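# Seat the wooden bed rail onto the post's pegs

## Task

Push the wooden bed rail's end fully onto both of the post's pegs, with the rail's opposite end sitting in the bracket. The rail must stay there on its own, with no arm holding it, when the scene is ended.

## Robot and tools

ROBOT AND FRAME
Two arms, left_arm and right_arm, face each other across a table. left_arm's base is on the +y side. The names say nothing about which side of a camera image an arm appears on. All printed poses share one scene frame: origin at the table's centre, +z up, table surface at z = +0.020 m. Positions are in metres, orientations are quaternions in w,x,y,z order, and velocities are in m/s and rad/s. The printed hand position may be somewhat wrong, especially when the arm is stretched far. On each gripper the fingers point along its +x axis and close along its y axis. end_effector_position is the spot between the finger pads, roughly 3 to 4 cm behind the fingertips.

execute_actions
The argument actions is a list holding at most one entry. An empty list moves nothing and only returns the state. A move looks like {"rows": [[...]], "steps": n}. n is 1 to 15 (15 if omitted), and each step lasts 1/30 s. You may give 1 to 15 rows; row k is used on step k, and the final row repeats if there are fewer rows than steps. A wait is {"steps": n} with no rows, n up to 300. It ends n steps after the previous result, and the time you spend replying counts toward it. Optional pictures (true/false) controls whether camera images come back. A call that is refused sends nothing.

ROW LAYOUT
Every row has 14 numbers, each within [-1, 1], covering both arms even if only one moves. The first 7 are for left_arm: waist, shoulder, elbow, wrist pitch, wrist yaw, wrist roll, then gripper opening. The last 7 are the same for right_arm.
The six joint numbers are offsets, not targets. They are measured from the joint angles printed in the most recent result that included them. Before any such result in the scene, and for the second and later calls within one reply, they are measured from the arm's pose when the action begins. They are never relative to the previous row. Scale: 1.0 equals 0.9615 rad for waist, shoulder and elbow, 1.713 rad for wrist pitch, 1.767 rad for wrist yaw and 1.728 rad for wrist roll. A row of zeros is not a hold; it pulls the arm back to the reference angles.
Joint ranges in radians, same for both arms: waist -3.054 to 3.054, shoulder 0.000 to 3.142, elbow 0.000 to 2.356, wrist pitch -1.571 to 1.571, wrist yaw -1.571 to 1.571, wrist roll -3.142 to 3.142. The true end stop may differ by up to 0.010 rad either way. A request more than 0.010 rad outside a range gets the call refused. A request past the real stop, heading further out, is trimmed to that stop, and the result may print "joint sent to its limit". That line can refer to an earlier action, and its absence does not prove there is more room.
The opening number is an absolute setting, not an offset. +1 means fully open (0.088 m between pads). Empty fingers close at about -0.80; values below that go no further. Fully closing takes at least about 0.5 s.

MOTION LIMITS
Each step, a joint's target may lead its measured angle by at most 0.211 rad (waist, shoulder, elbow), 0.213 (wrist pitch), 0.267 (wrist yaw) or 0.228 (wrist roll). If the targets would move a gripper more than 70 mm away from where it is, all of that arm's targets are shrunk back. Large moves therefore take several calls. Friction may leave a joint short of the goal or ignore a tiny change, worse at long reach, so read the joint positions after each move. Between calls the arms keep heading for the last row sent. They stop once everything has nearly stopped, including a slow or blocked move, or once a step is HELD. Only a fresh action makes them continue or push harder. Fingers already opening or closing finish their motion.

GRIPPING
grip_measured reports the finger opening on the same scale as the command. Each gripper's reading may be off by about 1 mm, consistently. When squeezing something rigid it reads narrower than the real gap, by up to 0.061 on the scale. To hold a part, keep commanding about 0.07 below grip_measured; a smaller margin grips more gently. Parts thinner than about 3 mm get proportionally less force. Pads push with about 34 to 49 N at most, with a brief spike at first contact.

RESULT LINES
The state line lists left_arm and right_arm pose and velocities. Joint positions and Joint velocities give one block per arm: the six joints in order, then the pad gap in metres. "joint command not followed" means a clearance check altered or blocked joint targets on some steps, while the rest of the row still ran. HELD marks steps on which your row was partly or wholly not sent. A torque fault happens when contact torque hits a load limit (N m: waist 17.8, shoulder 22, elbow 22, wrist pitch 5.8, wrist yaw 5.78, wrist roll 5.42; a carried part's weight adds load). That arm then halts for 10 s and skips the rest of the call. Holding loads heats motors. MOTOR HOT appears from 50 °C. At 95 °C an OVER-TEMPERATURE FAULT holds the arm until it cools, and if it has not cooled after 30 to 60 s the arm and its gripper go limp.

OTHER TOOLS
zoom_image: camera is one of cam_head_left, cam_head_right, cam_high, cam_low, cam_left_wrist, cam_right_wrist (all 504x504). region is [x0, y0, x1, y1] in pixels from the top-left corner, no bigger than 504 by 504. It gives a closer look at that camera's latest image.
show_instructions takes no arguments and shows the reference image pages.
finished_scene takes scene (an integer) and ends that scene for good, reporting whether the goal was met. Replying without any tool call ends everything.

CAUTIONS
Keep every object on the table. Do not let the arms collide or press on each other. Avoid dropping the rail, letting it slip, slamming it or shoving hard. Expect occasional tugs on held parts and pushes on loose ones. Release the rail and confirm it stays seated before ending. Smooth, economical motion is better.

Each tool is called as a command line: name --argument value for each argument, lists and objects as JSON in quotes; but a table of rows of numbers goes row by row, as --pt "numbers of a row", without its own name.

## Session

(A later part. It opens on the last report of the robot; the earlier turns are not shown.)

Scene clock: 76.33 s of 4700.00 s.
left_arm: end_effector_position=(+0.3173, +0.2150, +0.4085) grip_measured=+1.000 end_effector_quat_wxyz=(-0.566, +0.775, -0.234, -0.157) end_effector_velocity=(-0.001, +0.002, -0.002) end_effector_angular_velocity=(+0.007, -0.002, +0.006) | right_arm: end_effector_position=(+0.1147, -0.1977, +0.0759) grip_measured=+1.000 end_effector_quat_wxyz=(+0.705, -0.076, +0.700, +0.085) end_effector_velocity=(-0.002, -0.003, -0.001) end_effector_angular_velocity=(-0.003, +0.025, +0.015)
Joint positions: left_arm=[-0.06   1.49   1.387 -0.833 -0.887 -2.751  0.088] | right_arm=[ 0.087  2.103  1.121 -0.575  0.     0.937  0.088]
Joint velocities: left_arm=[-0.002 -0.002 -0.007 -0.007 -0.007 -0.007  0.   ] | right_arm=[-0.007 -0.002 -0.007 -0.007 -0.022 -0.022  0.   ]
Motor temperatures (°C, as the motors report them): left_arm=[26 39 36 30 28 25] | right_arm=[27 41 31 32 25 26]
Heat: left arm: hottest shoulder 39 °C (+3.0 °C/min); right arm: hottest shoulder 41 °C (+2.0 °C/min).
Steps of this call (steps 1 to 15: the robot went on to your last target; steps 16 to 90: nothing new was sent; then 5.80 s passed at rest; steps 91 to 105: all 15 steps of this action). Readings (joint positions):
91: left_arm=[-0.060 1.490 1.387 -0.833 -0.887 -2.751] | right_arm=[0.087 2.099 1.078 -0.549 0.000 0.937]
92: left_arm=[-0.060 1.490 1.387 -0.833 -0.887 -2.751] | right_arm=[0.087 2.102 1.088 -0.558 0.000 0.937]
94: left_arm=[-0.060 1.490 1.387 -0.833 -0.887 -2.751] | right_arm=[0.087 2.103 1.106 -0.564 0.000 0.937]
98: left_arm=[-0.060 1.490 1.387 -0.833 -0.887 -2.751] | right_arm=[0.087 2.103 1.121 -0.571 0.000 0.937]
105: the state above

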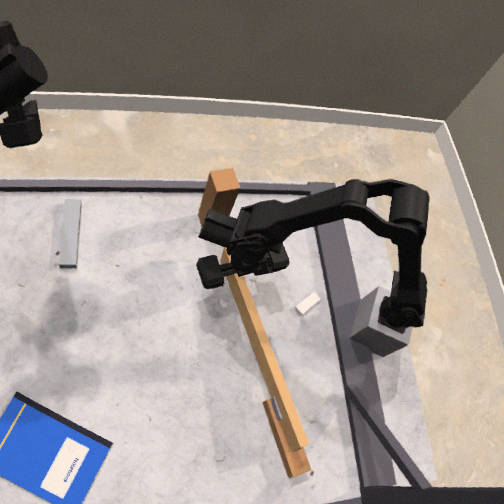

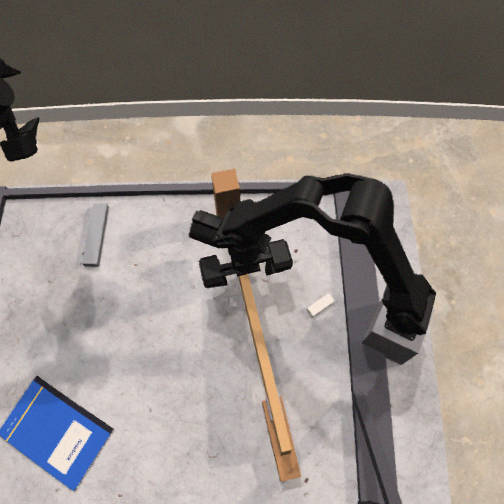

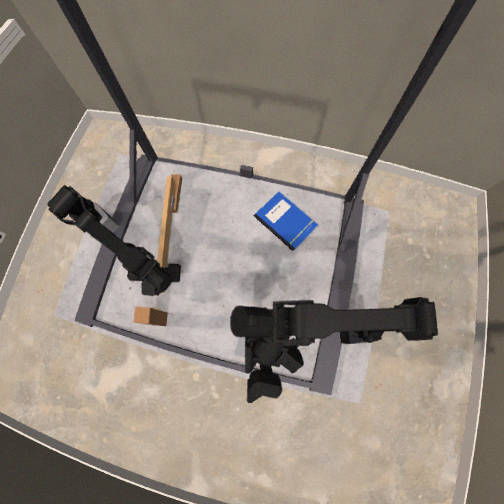

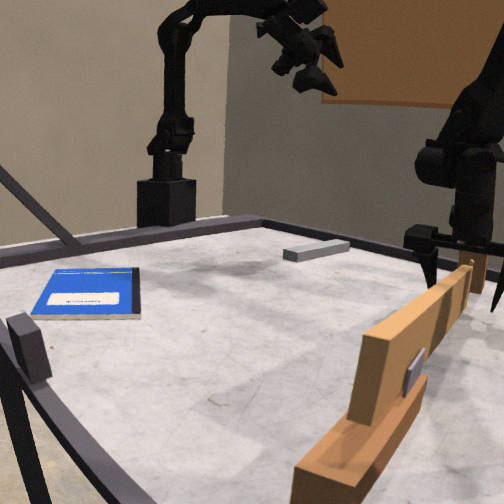

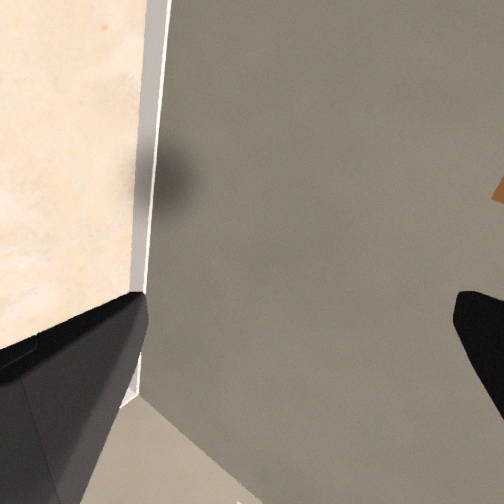

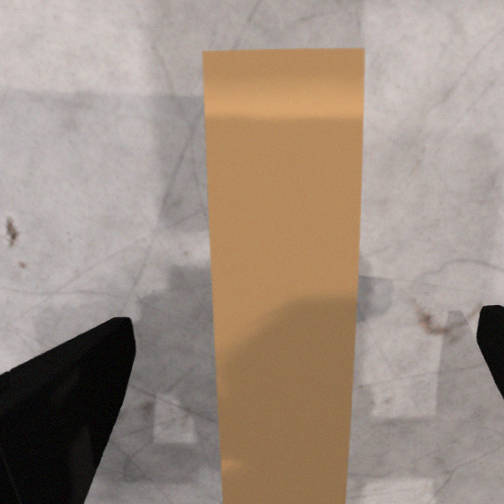

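execute_actions --actions '[{"rows": [[0,0,0,0,0,0,1,0,0,0,0,0,0,-0.8]], "steps": 15}]' --pictures false

Scene clock: 79.43 s of 4700.00 s.
left_arm: end_effector_position=(+0.3173, +0.2150, +0.4085) grip_measured=+1.000 end_effector_quat_wxyz=(-0.566, +0.775, -0.234, -0.157) end_effector_velocity=(-0.002, -0.001, +0.001) end_effector_angular_velocity=(-0.012, -0.006, +0.001) | right_arm: end_effector_position=(+0.1145, -0.1965, +0.0760) grip_measured=-0.439 end_effector_quat_wxyz=(+0.705, -0.070, +0.701, +0.083) end_effector_velocity=(+0.002, -0.003, +0.000) end_effector_angular_velocity=(-0.010, -0.004, +0.015)
Joint positions: left_arm=[-0.06   1.49   1.387 -0.833 -0.887 -2.751  0.088] | right_arm=[ 0.087  2.103  1.122 -0.57  -0.003  0.948  0.017]
Joint velocities: left_arm=[-0.007 -0.002 -0.002  0.007 -0.007 -0.007  0.   ] | right_arm=[-0.007 -0.002 -0.002 -0.007  0.007 -0.022 -0.031]
Motor temperatures (°C, as the motors report them): left_arm=[26 39 36 30 28 25] | right_arm=[27 41 31 31 25 26]
Heat: left arm: hottest shoulder 39 °C (+2.0 °C/min); right arm: hottest shoulder 41 °C (+2.0 °C/min).
Steps of this call (steps 1 to 15: the robot went on to your last target; steps 16 to 78: nothing new was sent; steps 79 to 93: all 15 steps of this action). Readings (joint positions):
79: left_arm=[-0.060 1.490 1.387 -0.833 -0.887 -2.751] | right_arm=[0.087 2.103 1.121 -0.575 0.000 0.937]
80: left_arm=[-0.060 1.490 1.387 -0.833 -0.887 -2.751] | right_arm=[0.087 2.103 1.121 -0.575 0.000 0.937]
82: left_arm=[-0.060 1.490 1.387 -0.833 -0.887 -2.751] | right_arm=[0.087 2.103 1.121 -0.575 0.000 0.937]
86: left_arm=[-0.060 1.490 1.387 -0.833 -0.887 -2.751] | right_arm=[0.087 2.103 1.121 -0.575 0.000 0.937]
93: the state above

execute_actions --actions '[{"rows": [[0,0,0,0,0,0,1,0,-0.04,0.02,-0.033,0,0,-0.8],[0,0,0,0,0,0,1,0,-0.08,0.04,-0.066,0,0,-0.8],[0,0,0,0,0,0,1,0,-0.112,0.06,-0.097,0,0,-0.8]], "steps": 15}]'

Scene clock: 86.13 s of 4700.00 s.
left_arm: end_effector_position=(+0.3173, +0.2150, +0.4085) grip_measured=+1.000 end_effector_quat_wxyz=(-0.566, +0.775, -0.234, -0.157) end_effector_velocity=(-0.000, -0.000, +0.001) end_effector_angular_velocity=(-0.012, -0.006, +0.006) | right_arm: end_effector_position=(+0.1156, -0.1982, +0.1161) grip_measured=-0.458 end_effector_quat_wxyz=(+0.706, -0.070, +0.701, +0.075) end_effector_velocity=(+0.004, -0.001, +0.000) end_effector_angular_velocity=(+0.004, -0.010, -0.015)
Joint positions: left_arm=[-0.06   1.49   1.387 -0.833 -0.887 -2.751  0.088] | right_arm=[ 0.085  2.009  1.173 -0.725  0.002  0.957  0.017]
Joint velocities: left_arm=[-0.002 -0.002 -0.002  0.007 -0.007 -0.007  0.   ] | right_arm=[-0.007 -0.002 -0.002  0.007  0.007  0.007 -0.   ]
Motor temperatures (°C, as the motors report them): left_arm=[26 39 37 31 28 25] | right_arm=[27 43 31 31 25 26]
Heat: left arm: hottest shoulder 39 °C (+2.0 °C/min); right arm: hottest shoulder 43 °C (+4.1 °C/min).
Steps of this call (steps 1 to 15: the robot went on to your last target; steps 16 to 90: nothing new was sent; then 3.20 s passed at rest; steps 91 to 105: all 15 steps of this action). Readings (joint positions):
91: left_arm=[-0.060 1.490 1.387 -0.833 -0.887 -2.751] | right_arm=[0.087 2.101 1.125 -0.578 -0.002 0.948]
92: left_arm=[-0.060 1.490 1.387 -0.833 -0.887 -2.751] | right_arm=[0.086 2.094 1.132 -0.603 0.000 0.951]
94: left_arm=[-0.060 1.490 1.387 -0.833 -0.887 -2.751] | right_arm=[0.084 2.067 1.152 -0.661 0.000 0.955]
98: left_arm=[-0.060 1.490 1.387 -0.833 -0.887 -2.751] | right_arm=[0.085 2.012 1.171 -0.713 -0.000 0.956]
105: the state above

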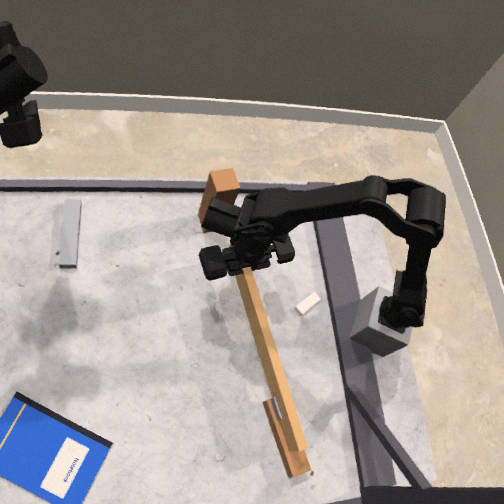

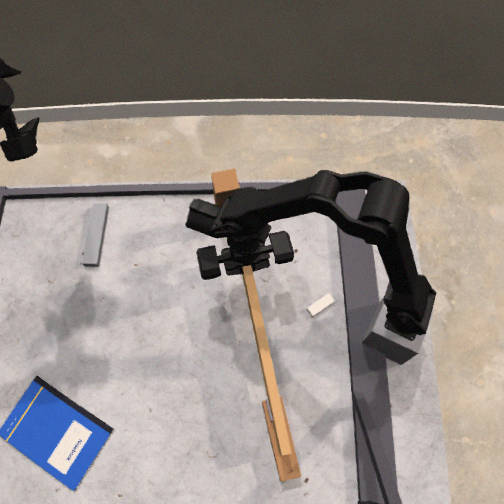

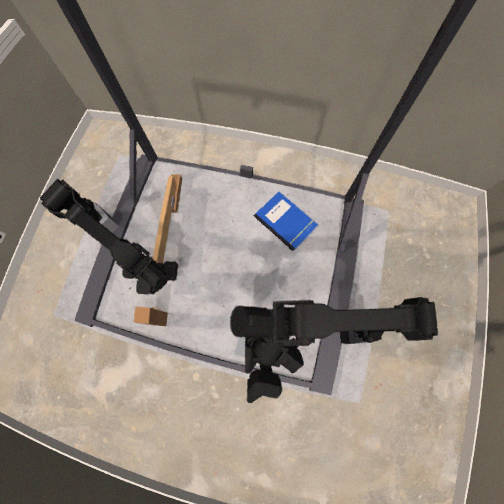

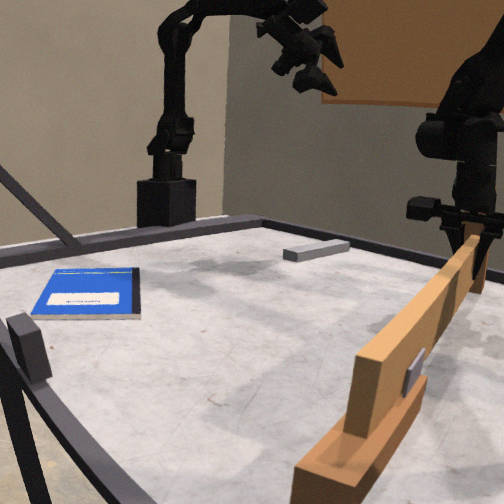

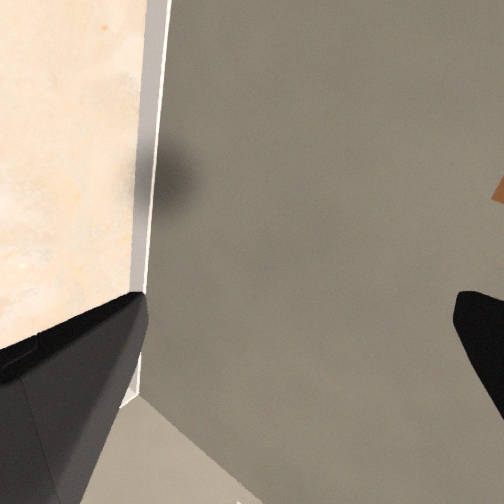

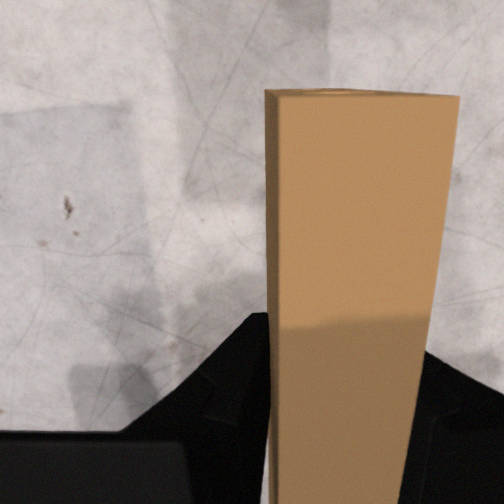

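execute_actions --actions '[{"rows": [[0,0,0,0,0,0,1,-0.02,0.014,0.026,-0.007,0,-0.011,-0.8],[0,0,0,0,0,0,1,-0.04,0.029,0.052,-0.013,0,-0.023,-0.8],[0,0,0,0,0,0,1,-0.061,0.043,0.078,-0.02,0,-0.034,-0.8]], "steps": 15}]'

Scene clock: 96.77 s of 4700.00 s.
left_arm: end_effector_position=(+0.3173, +0.2150, +0.4085) grip_measured=+1.000 end_effector_quat_wxyz=(-0.566, +0.775, -0.234, -0.157) end_effector_velocity=(-0.001, +0.004, +0.002) end_effector_angular_velocity=(+0.019, -0.004, -0.002) | right_arm: end_effector_position=(+0.1385, -0.1955, +0.1189) grip_measured=-0.458 end_effector_quat_wxyz=(+0.707, -0.065, +0.701, +0.071) end_effector_velocity=(-0.000, +0.001, -0.001) end_effector_angular_velocity=(+0.006, +0.006, -0.010)
Joint positions: left_arm=[-0.06   1.49   1.387 -0.833 -0.887 -2.751  0.088] | right_arm=[ 0.029  2.04   1.234 -0.752  0.003  0.914  0.017]
Joint velocities: left_arm=[-0.002 -0.007  0.002 -0.022 -0.007  0.007  0.   ] | right_arm=[-0.002  0.002 -0.002  0.007 -0.007  0.007 -0.   ]
Motor temperatures (°C, as the motors report them): left_arm=[26 39 37 31 28 25] | right_arm=[27 45 32 31 25 26]
Heat: left arm: hottest shoulder 39 °C (+1.0 °C/min); right arm: hottest shoulder 45 °C (+6.0 °C/min).
Steps of this call (steps 1 to 15: the robot went on to your last target; steps 16 to 90: nothing new was sent; then 7.13 s passed at rest; steps 91 to 105: all 15 steps of this action). Readings (joint positions):
91: left_arm=[-0.060 1.490 1.387 -0.833 -0.887 -2.751] | right_arm=[0.083 2.009 1.176 -0.727 0.001 0.958]
92: left_arm=[-0.060 1.490 1.387 -0.833 -0.887 -2.751] | right_arm=[0.079 2.012 1.183 -0.735 0.000 0.955]
94: left_arm=[-0.060 1.490 1.387 -0.833 -0.887 -2.751] | right_arm=[0.061 2.026 1.207 -0.743 -0.000 0.935]
98: left_arm=[-0.060 1.490 1.387 -0.833 -0.887 -2.751] | right_arm=[0.029 2.037 1.232 -0.751 0.003 0.916]
105: the state above

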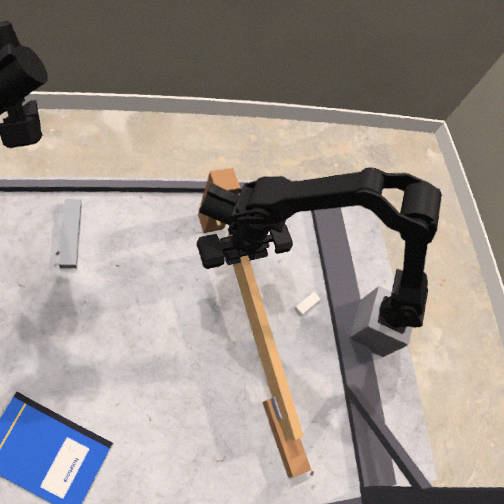

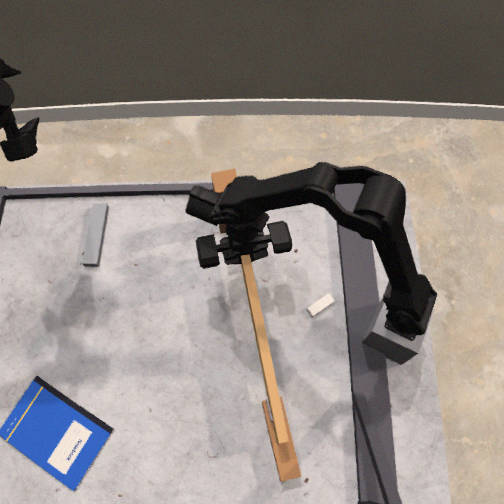

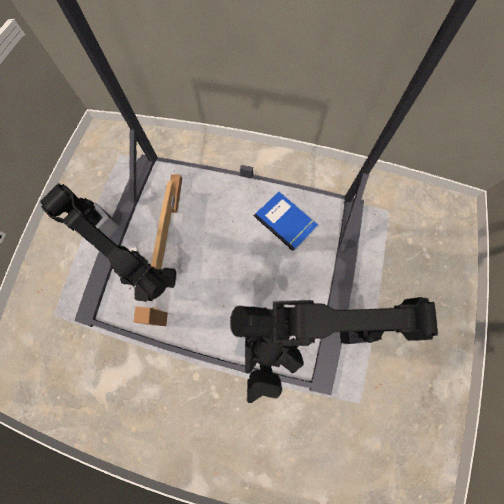

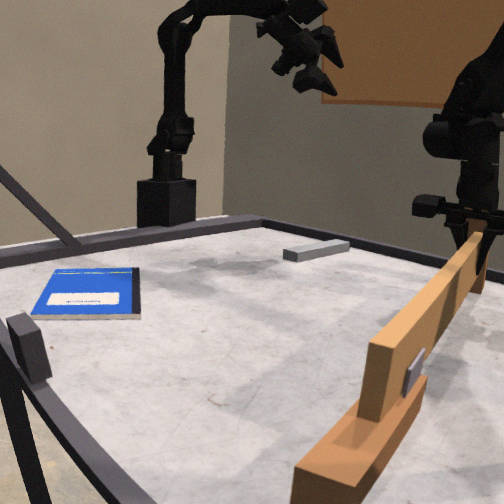

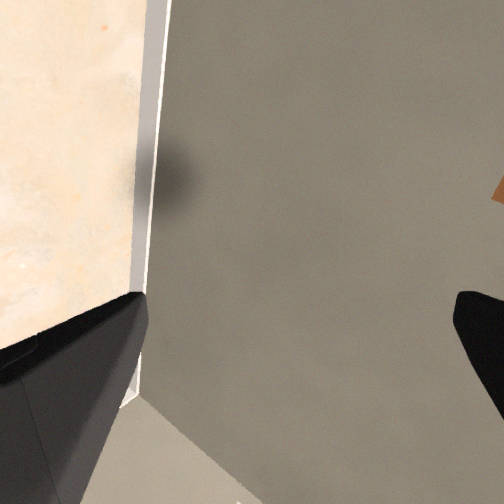

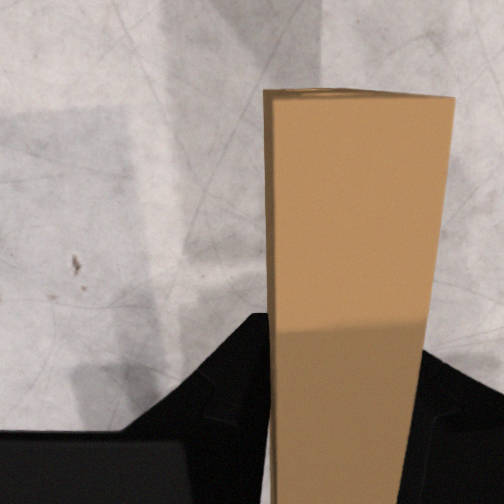

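execute_actions --actions '[{"rows": [[-0.218,0.9,-0.253,1.0,0.502,-0.225,1,0,0,0,0,0,0,-0.8]], "steps": 15}]' --pictures false

Scene clock: 101.53 s of 4700.00 s.
left_arm: end_effector_position=(+0.1805, +0.0875, +0.1965) grip_measured=+1.000 end_effector_quat_wxyz=(-0.399, +0.693, -0.522, -0.296) end_effector_velocity=(-0.293, -0.195, -0.468) end_effector_angular_velocity=(-0.124, +1.595, -0.750) | right_arm: end_effector_position=(+0.1384, -0.1953, +0.1188) grip_measured=-0.458 end_effector_quat_wxyz=(+0.707, -0.063, +0.700, +0.071) end_effector_velocity=(-0.002, -0.003, -0.001) end_effector_angular_velocity=(-0.008, +0.012, +0.005)
Joint positions: left_arm=[-0.255  1.89   1.182 -0.32  -0.264 -3.099  0.088] | right_arm=[ 0.029  2.041  1.234 -0.751  0.003  0.917  0.017]
Joint velocities: left_arm=[-0.125  1.209 -0.164  1.355  1.692 -0.3    0.   ] | right_arm=[-0.002 -0.002 -0.007 -0.007 -0.007 -0.007 -0.   ]
Motor temperatures (°C, as the motors report them): left_arm=[26 39 37 31 28 25] | right_arm=[27 45 32 31 25 26]
Heat: left arm: hottest shoulder 39 °C (+1.0 °C/min); right arm: hottest shoulder 45 °C (+5.1 °C/min).
Steps of this call (steps 1 to 15: the robot went on to your last target; steps 16 to 90: nothing new was sent; then 1.27 s passed at rest; steps 91 to 105: all 15 steps of this action). Readings (joint positions):
91: left_arm=[-0.068 1.498 1.373 -0.811 -0.872 -2.772] | right_arm=[0.029 2.041 1.234 -0.752 0.003 0.914]
92: left_arm=[-0.085 1.504 1.360 -0.783 -0.844 -2.798] | right_arm=[0.029 2.041 1.234 -0.752 0.003 0.914]
94: left_arm=[-0.128 1.537 1.326 -0.730 -0.778 -2.852] | right_arm=[0.029 2.041 1.234 -0.752 0.003 0.915]
98: left_arm=[-0.197 1.643 1.250 -0.610 -0.623 -2.974] | right_arm=[0.029 2.041 1.234 -0.751 0.003 0.917]
105: the state above

execute_actions --actions '[{"steps": 45}]' --pictures false

Scene clock: 106.30 s of 4700.00 s.
left_arm: end_effector_position=(+0.1390, -0.0341, +0.1607) grip_measured=+1.000 end_effector_quat_wxyz=(-0.108, +0.709, -0.688, -0.111) end_effector_velocity=(-0.000, +0.001, -0.004) end_effector_angular_velocity=(+0.012, +0.005, +0.007) | right_arm: end_effector_position=(+0.1384, -0.1953, +0.1188) grip_measured=-0.458 end_effector_quat_wxyz=(+0.707, -0.063, +0.700, +0.071) end_effector_velocity=(-0.001, -0.002, +0.000) end_effector_angular_velocity=(-0.003, +0.010, +0.005)
Joint positions: left_arm=[-0.268  2.337  1.148  0.878 -0.004 -3.142  0.088] | right_arm=[ 0.029  2.041  1.234 -0.751  0.003  0.917  0.017]
Joint velocities: left_arm=[-0.002  0.002 -0.002 -0.007 -0.007 -0.007  0.   ] | right_arm=[-0.002 -0.002 -0.002 -0.007 -0.007 -0.007 -0.   ]
Motor temperatures (°C, as the motors report them): left_arm=[26 40 37 32 28 25] | right_arm=[27 45 32 31 25 26]
Heat: left arm: hottest shoulder 40 °C (+2.0 °C/min); right arm: hottest shoulder 45 °C (+5.0 °C/min).
Steps of this call (steps 1 to 45: the robot went on to your last target; steps 46 to 110: nothing new was sent; then 1.10 s passed at rest). Readings (joint positions):
1: left_arm=[-0.258 1.932 1.177 -0.271 -0.203 -3.107] | right_arm=[0.029 2.041 1.234 -0.751 0.003 0.917]
2: left_arm=[-0.261 1.977 1.173 -0.219 -0.152 -3.114] | right_arm=[0.029 2.041 1.234 -0.751 0.003 0.917]
4: left_arm=[-0.267 2.072 1.168 -0.106 -0.083 -3.123] | right_arm=[0.029 2.041 1.234 -0.751 0.003 0.917]
8: left_arm=[-0.270 2.265 1.158 0.136 -0.023 -3.132] | right_arm=[0.029 2.041 1.234 -0.751 0.003 0.917]
110: the state above
All arms were judged still, so your last target was given up. Only a new action makes them travel on or press farther. Fingers that are still opening or closing keep moving.

execute_actions --actions '[]'

Scene clock: 122.70 s of 4700.00 s.
left_arm: end_effector_position=(+0.1390, -0.0341, +0.1607) grip_measured=+1.000 end_effector_quat_wxyz=(-0.108, +0.709, -0.688, -0.111) end_effector_velocity=(-0.000, +0.002, -0.004) end_effector_angular_velocity=(+0.022, +0.005, +0.007) | right_arm: end_effector_position=(+0.1384, -0.1953, +0.1188) grip_measured=-0.458 end_effector_quat_wxyz=(+0.707, -0.063, +0.700, +0.071) end_effector_velocity=(-0.004, -0.003, -0.002) end_effector_angular_velocity=(-0.006, +0.027, +0.005)
Joint positions: left_arm=[-0.268  2.337  1.148  0.878 -0.004 -3.142  0.088] | right_arm=[ 0.029  2.041  1.234 -0.751  0.003  0.917  0.017]
Joint velocities: left_arm=[-0.002 -0.002 -0.002 -0.022 -0.007 -0.007  0.   ] | right_arm=[-0.002  0.002 -0.007 -0.007 -0.022 -0.007  0.   ]
Motor temperatures (°C, as the motors report them): left_arm=[26 42 36 34 28 25] | right_arm=[27 46 32 31 25 26]
Heat: left arm: hottest shoulder 42 °C (+4.1 °C/min); right arm: hottest shoulder 46 °C (+5.1 °C/min).
Steps of this call (steps 1 to 90: nothing new was sent; then 13.40 s passed at rest). Readings (joint positions):
1: left_arm=[-0.268 2.337 1.148 0.878 -0.004 -3.142] | right_arm=[0.029 2.041 1.234 -0.751 0.003 0.917]
2: left_arm=[-0.268 2.337 1.148 0.878 -0.004 -3.142] | right_arm=[0.029 2.041 1.234 -0.751 0.003 0.917]
4: left_arm=[-0.268 2.337 1.148 0.878 -0.004 -3.142] | right_arm=[0.029 2.041 1.234 -0.751 0.003 0.917]
8: left_arm=[-0.268 2.337 1.148 0.878 -0.004 -3.142] | right_arm=[0.029 2.041 1.234 -0.751 0.003 0.917]
90: the state above

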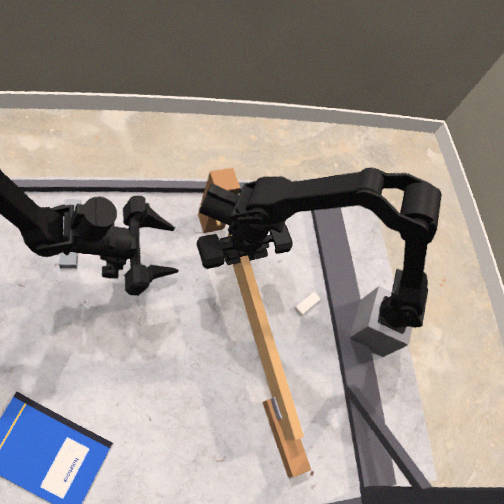

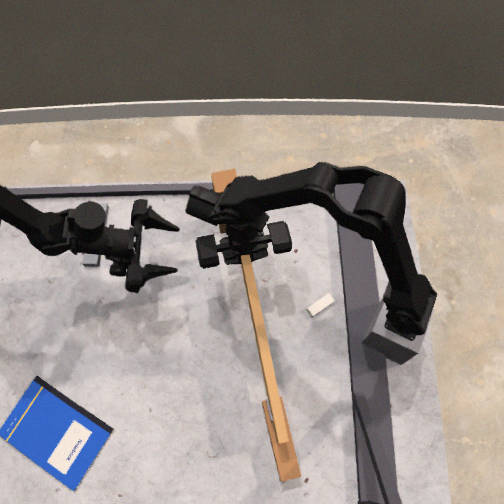

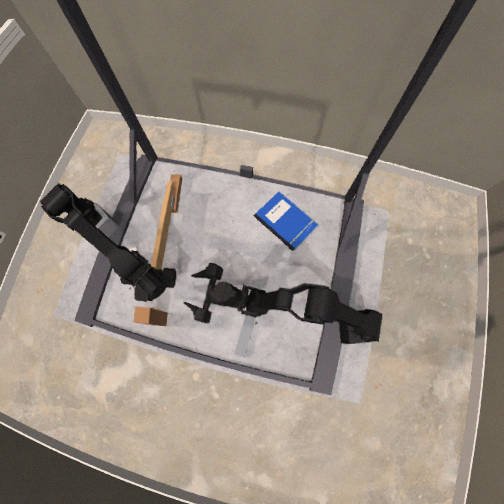

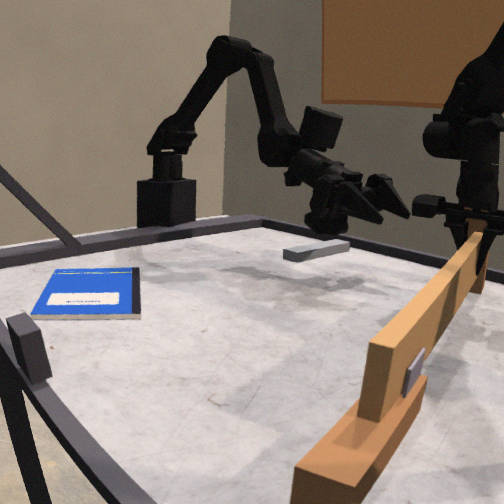

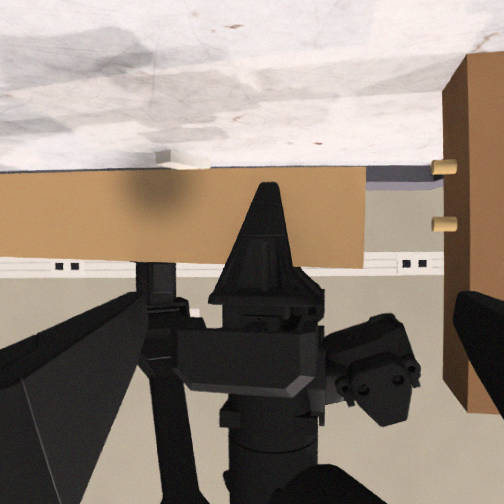

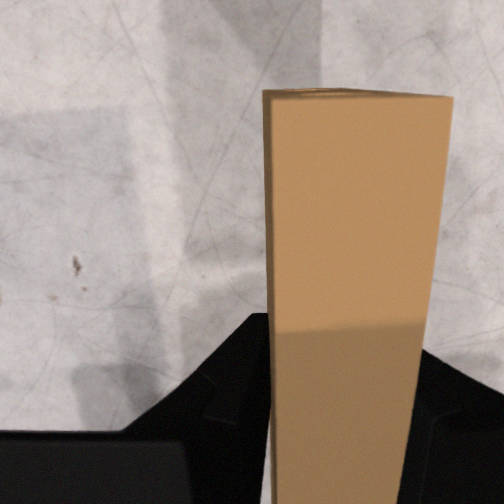

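execute_actions --actions '[{"rows": [[0,0,0,0,0,0,1,-0.016,0.022,0.015,0.003,0,-0.009,-0.8],[0,0,0,0,0,0,1,-0.033,0.044,0.03,0.007,0,-0.018,-0.8],[0,0,0,0,0,0,1,-0.049,0.066,0.046,0.01,0,-0.027,-0.8]], "steps": 15}]'

Scene clock: 130.50 s of 4700.00 s.
left_arm: end_effector_position=(+0.1390, -0.0341, +0.1607) grip_measured=+1.000 end_effector_quat_wxyz=(-0.108, +0.709, -0.688, -0.111) end_effector_velocity=(+0.002, +0.002, -0.004) end_effector_angular_velocity=(+0.022, +0.001, +0.021) | right_arm: end_effector_position=(+0.1492, -0.1941, +0.1064) grip_measured=-0.458 end_effector_quat_wxyz=(+0.701, -0.064, +0.707, +0.070) end_effector_velocity=(+0.001, -0.002, -0.002) end_effector_angular_velocity=(+0.001, +0.008, -0.029)
Joint positions: left_arm=[-0.268  2.337  1.148  0.878 -0.004 -3.142  0.088] | right_arm=[-0.002  2.094  1.26  -0.735 -0.013  0.885  0.017]
Joint velocities: left_arm=[-0.002 -0.002 -0.002 -0.022 -0.022 -0.007  0.   ] | right_arm=[-0.007  0.002 -0.007  0.007 -0.007  0.022 -0.   ]
Motor temperatures (°C, as the motors report them): left_arm=[26 43 35 35 28 25] | right_arm=[27 47 32 31 25 26]
Heat: left arm: hottest shoulder 43 °C (+5.0 °C/min); right arm: hottest shoulder 47 °C (+6.1 °C/min).
Steps of this call (steps 1 to 90: nothing new was sent; then 4.30 s passed at rest; steps 91 to 105: all 15 steps of this action). Readings (joint positions):
91: left_arm=[-0.268 2.337 1.148 0.878 -0.004 -3.142] | right_arm=[0.029 2.042 1.234 -0.750 0.003 0.917]
92: left_arm=[-0.268 2.337 1.148 0.878 -0.004 -3.142] | right_arm=[0.027 2.048 1.237 -0.750 0.001 0.914]
94: left_arm=[-0.268 2.337 1.148 0.878 -0.004 -3.142] | right_arm=[0.015 2.069 1.249 -0.739 -0.001 0.899]
98: left_arm=[-0.268 2.337 1.148 0.878 -0.004 -3.142] | right_arm=[-0.002 2.091 1.259 -0.735 -0.013 0.887]
105: the state above

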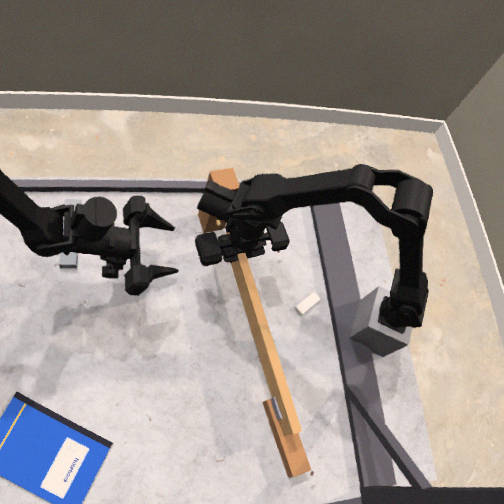

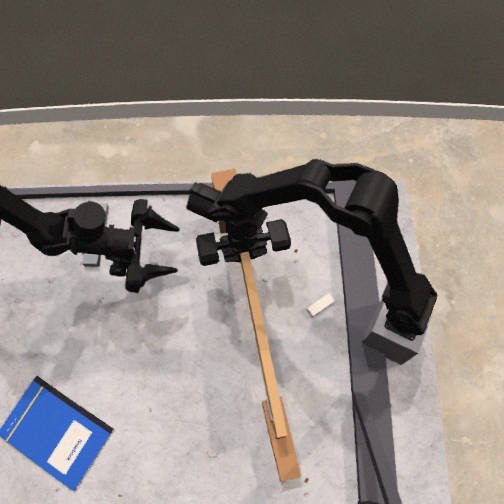

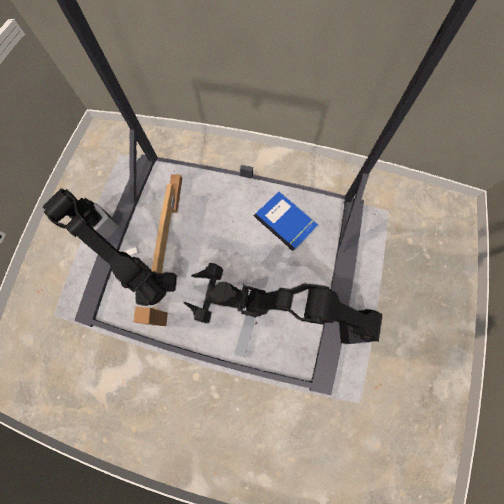

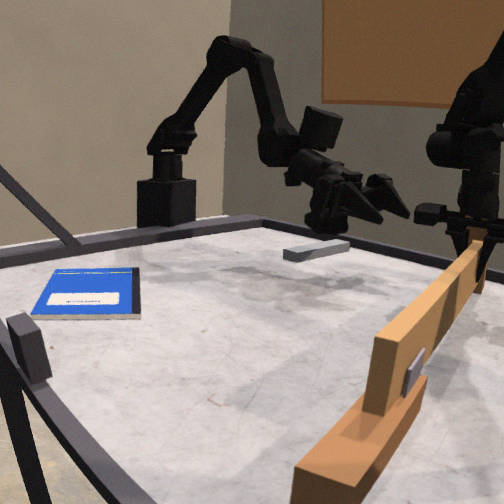

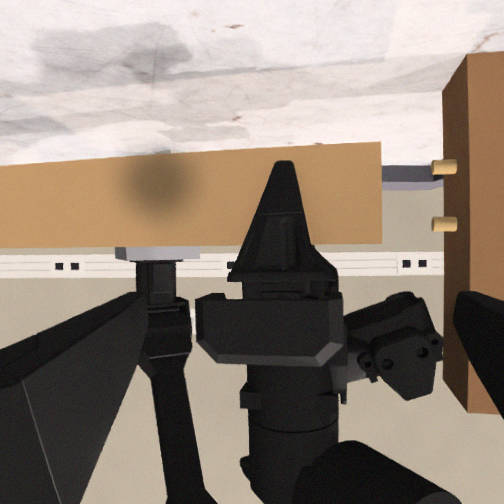

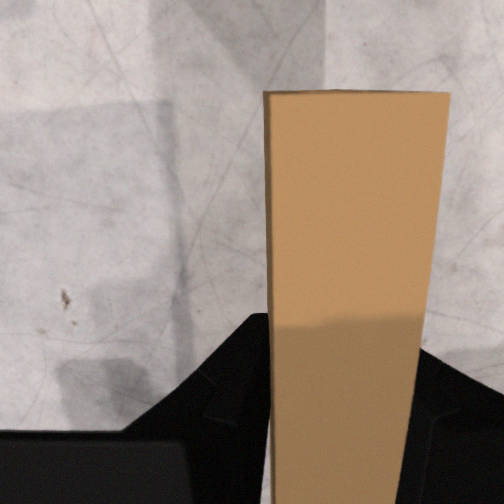

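zoom_image --camera "cam_head_right" --region '[190, 160, 290, 260]'

Region (190, 160, 290, 260) of cam_head_right's 504x504 image, scaled by 5.040, with more detail than that image has.

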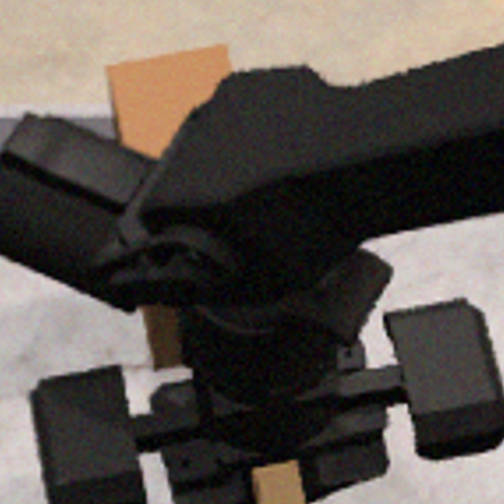

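execute_actions --actions '[{"rows": [[0,0,0,0,0,0,1,-0.02,0.012,0.03,-0.008,0,-0.011,-0.8],[0,0,0,0,0,0,1,-0.04,0.024,0.06,-0.016,0,-0.022,-0.8],[0,0,0,0,0,0,1,-0.058,0.035,0.09,-0.024,0,-0.032,-0.8]], "steps": 15}]'

Scene clock: 138.90 s of 4700.00 s.
left_arm: end_effector_position=(+0.1390, -0.0341, +0.1607) grip_measured=+1.000 end_effector_quat_wxyz=(-0.108, +0.709, -0.688, -0.111) end_effector_velocity=(-0.000, -0.000, +0.002) end_effector_angular_velocity=(-0.007, +0.005, +0.007) | right_arm: end_effector_position=(+0.1550, -0.1925, +0.1087) grip_measured=-0.458 end_effector_quat_wxyz=(+0.692, -0.071, +0.715, +0.071) end_effector_velocity=(+0.000, -0.003, -0.001) end_effector_angular_velocity=(-0.006, +0.012, +0.015)
Joint positions: left_arm=[-0.268  2.337  1.148  0.878 -0.004 -3.142  0.088] | right_arm=[-0.02   2.116  1.307 -0.78  -0.026  0.856  0.017]
Joint velocities: left_arm=[-0.002 -0.002 -0.002  0.007 -0.007 -0.007  0.   ] | right_arm=[-0.007  0.002 -0.002 -0.007 -0.007 -0.022 -0.   ]
Motor temperatures (°C, as the motors report them): left_arm=[26 45 35 36 28 25] | right_arm=[27 47 33 31 25 26]
Heat: left arm: hottest shoulder 45 °C (+6.0 °C/min); right arm: hottest shoulder 47 °C (+6.0 °C/min).
Steps of this call (steps 1 to 15: the robot went on to your last target; steps 16 to 90: nothing new was sent; then 4.90 s passed at rest; steps 91 to 105: all 15 steps of this action). Readings (joint positions):
91: left_arm=[-0.268 2.337 1.148 0.878 -0.004 -3.142] | right_arm=[-0.002 2.095 1.263 -0.738 -0.013 0.884]
92: left_arm=[-0.268 2.337 1.148 0.878 -0.004 -3.142] | right_arm=[-0.004 2.098 1.271 -0.747 -0.017 0.879]
94: left_arm=[-0.268 2.337 1.148 0.878 -0.004 -3.142] | right_arm=[-0.015 2.111 1.295 -0.763 -0.025 0.864]
98: left_arm=[-0.268 2.337 1.148 0.878 -0.004 -3.142] | right_arm=[-0.020 2.115 1.306 -0.778 -0.026 0.856]
105: the state above

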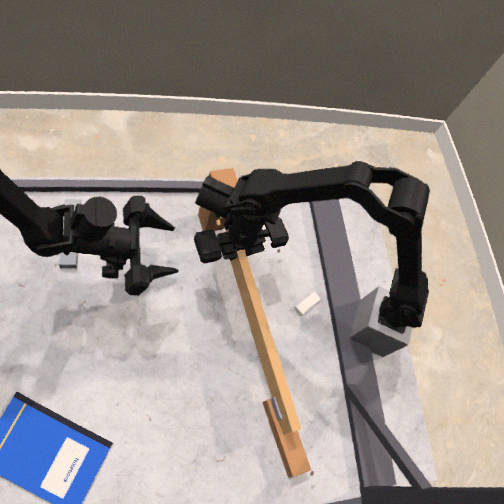

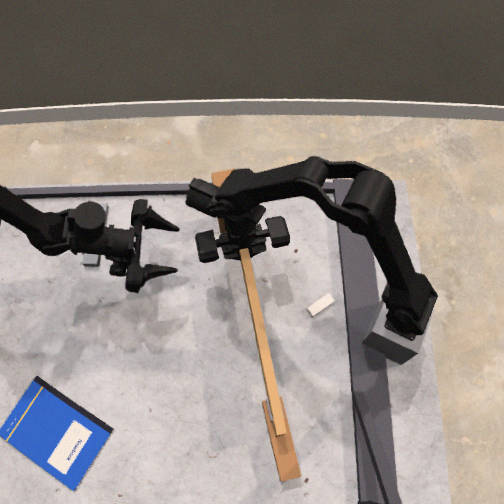

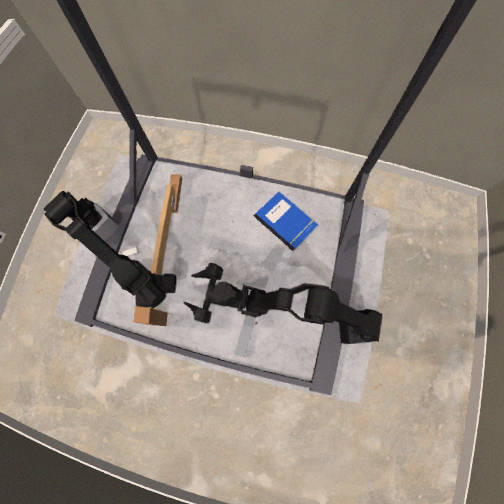

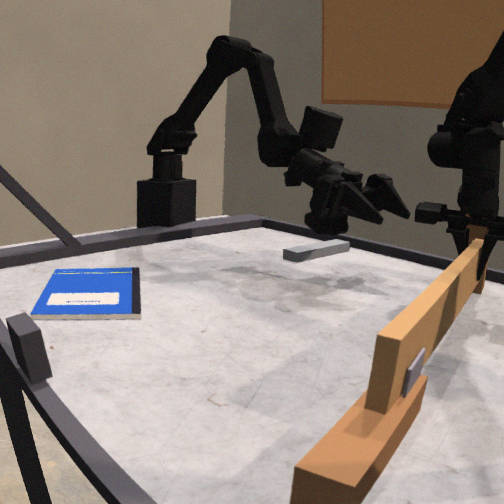

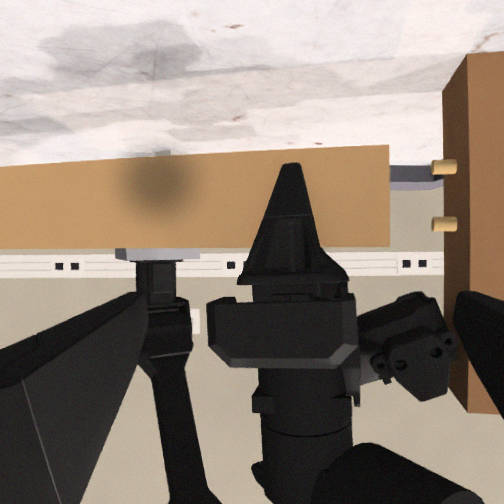

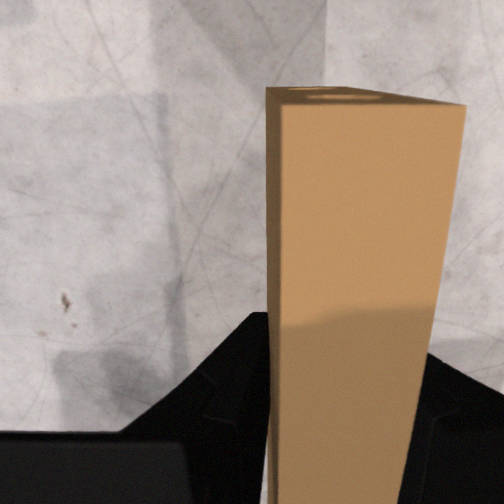

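zoom_image --camera "cam_left_wrist" --region '[300, 130, 504, 430]'

Region (300, 130, 504, 430) of cam_left_wrist's 504x504 image, scaled by 1.680, with more detail than that image has; it fills the left 343 columns of this view, and the rest is white.

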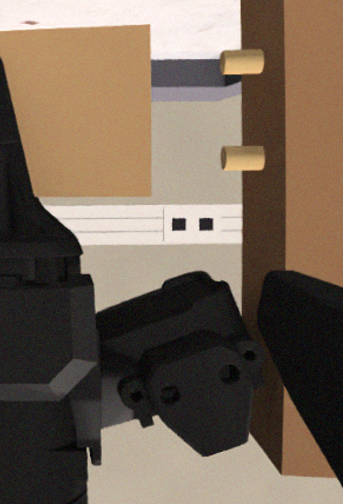

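execute_actions --actions '[{"rows": [[0,0,0,0,0,0,1,0.01,0.03,-0.015,0.025,0.01,0,-0.8],[0,0,0,0,0,0,1,0.01,0.06,-0.03,0.05,0.012,0,-0.8],[0,0,0,0,0,0,1,0.01,0.09,-0.045,0.075,0.014,0,-0.8]], "steps": 15}]' --pictures false

Scene clock: 159.47 s of 4700.00 s.
left_arm: end_effector_position=(+0.1390, -0.0341, +0.1607) grip_measured=+1.000 end_effector_quat_wxyz=(-0.108, +0.709, -0.688, -0.111) end_effector_velocity=(-0.002, +0.001, -0.002) end_effector_angular_velocity=(+0.017, +0.010, -0.007) | right_arm: end_effector_position=(+0.1546, -0.1879, +0.0766) grip_measured=-0.458 end_effector_quat_wxyz=(+0.699, -0.071, +0.708, +0.076) end_effector_velocity=(-0.002, -0.003, -0.001) end_effector_angular_velocity=(-0.007, +0.012, +0.005)
Joint positions: left_arm=[-0.268  2.337  1.148  0.878 -0.004 -3.142  0.088] | right_arm=[-0.008  2.188  1.274 -0.659 -0.014  0.862  0.017]
Joint velocities: left_arm=[-0.002 -0.002  0.002 -0.022  0.007 -0.007  0.   ] | right_arm=[-0.002 -0.002 -0.007 -0.007 -0.007 -0.007 -0.   ]
Motor temperatures (°C, as the motors report them): left_arm=[26 49 35 37 27 25] | right_arm=[28 46 36 31 25 27]
Heat: left arm: hottest shoulder 49 °C (+10.2 °C/min); right arm: hottest shoulder 46 °C (+1.0 °C/min).
Steps of this call (steps 1 to 15: the robot went on to your last target; steps 16 to 90: nothing new was sent; then 17.07 s passed at rest; steps 91 to 105: all 15 steps of this action). Readings (joint positions):
91: left_arm=[-0.268 2.337 1.148 0.878 -0.004 -3.142] | right_arm=[-0.017 2.119 1.306 -0.776 -0.024 0.857]
92: left_arm=[-0.268 2.337 1.148 0.878 -0.004 -3.142] | right_arm=[-0.012 2.127 1.302 -0.755 -0.022 0.858]
94: left_arm=[-0.268 2.337 1.148 0.878 -0.004 -3.142] | right_arm=[-0.004 2.152 1.291 -0.699 -0.021 0.858]
98: left_arm=[-0.268 2.337 1.148 0.878 -0.004 -3.142] | right_arm=[-0.008 2.188 1.277 -0.665 -0.014 0.862]
105: the state above


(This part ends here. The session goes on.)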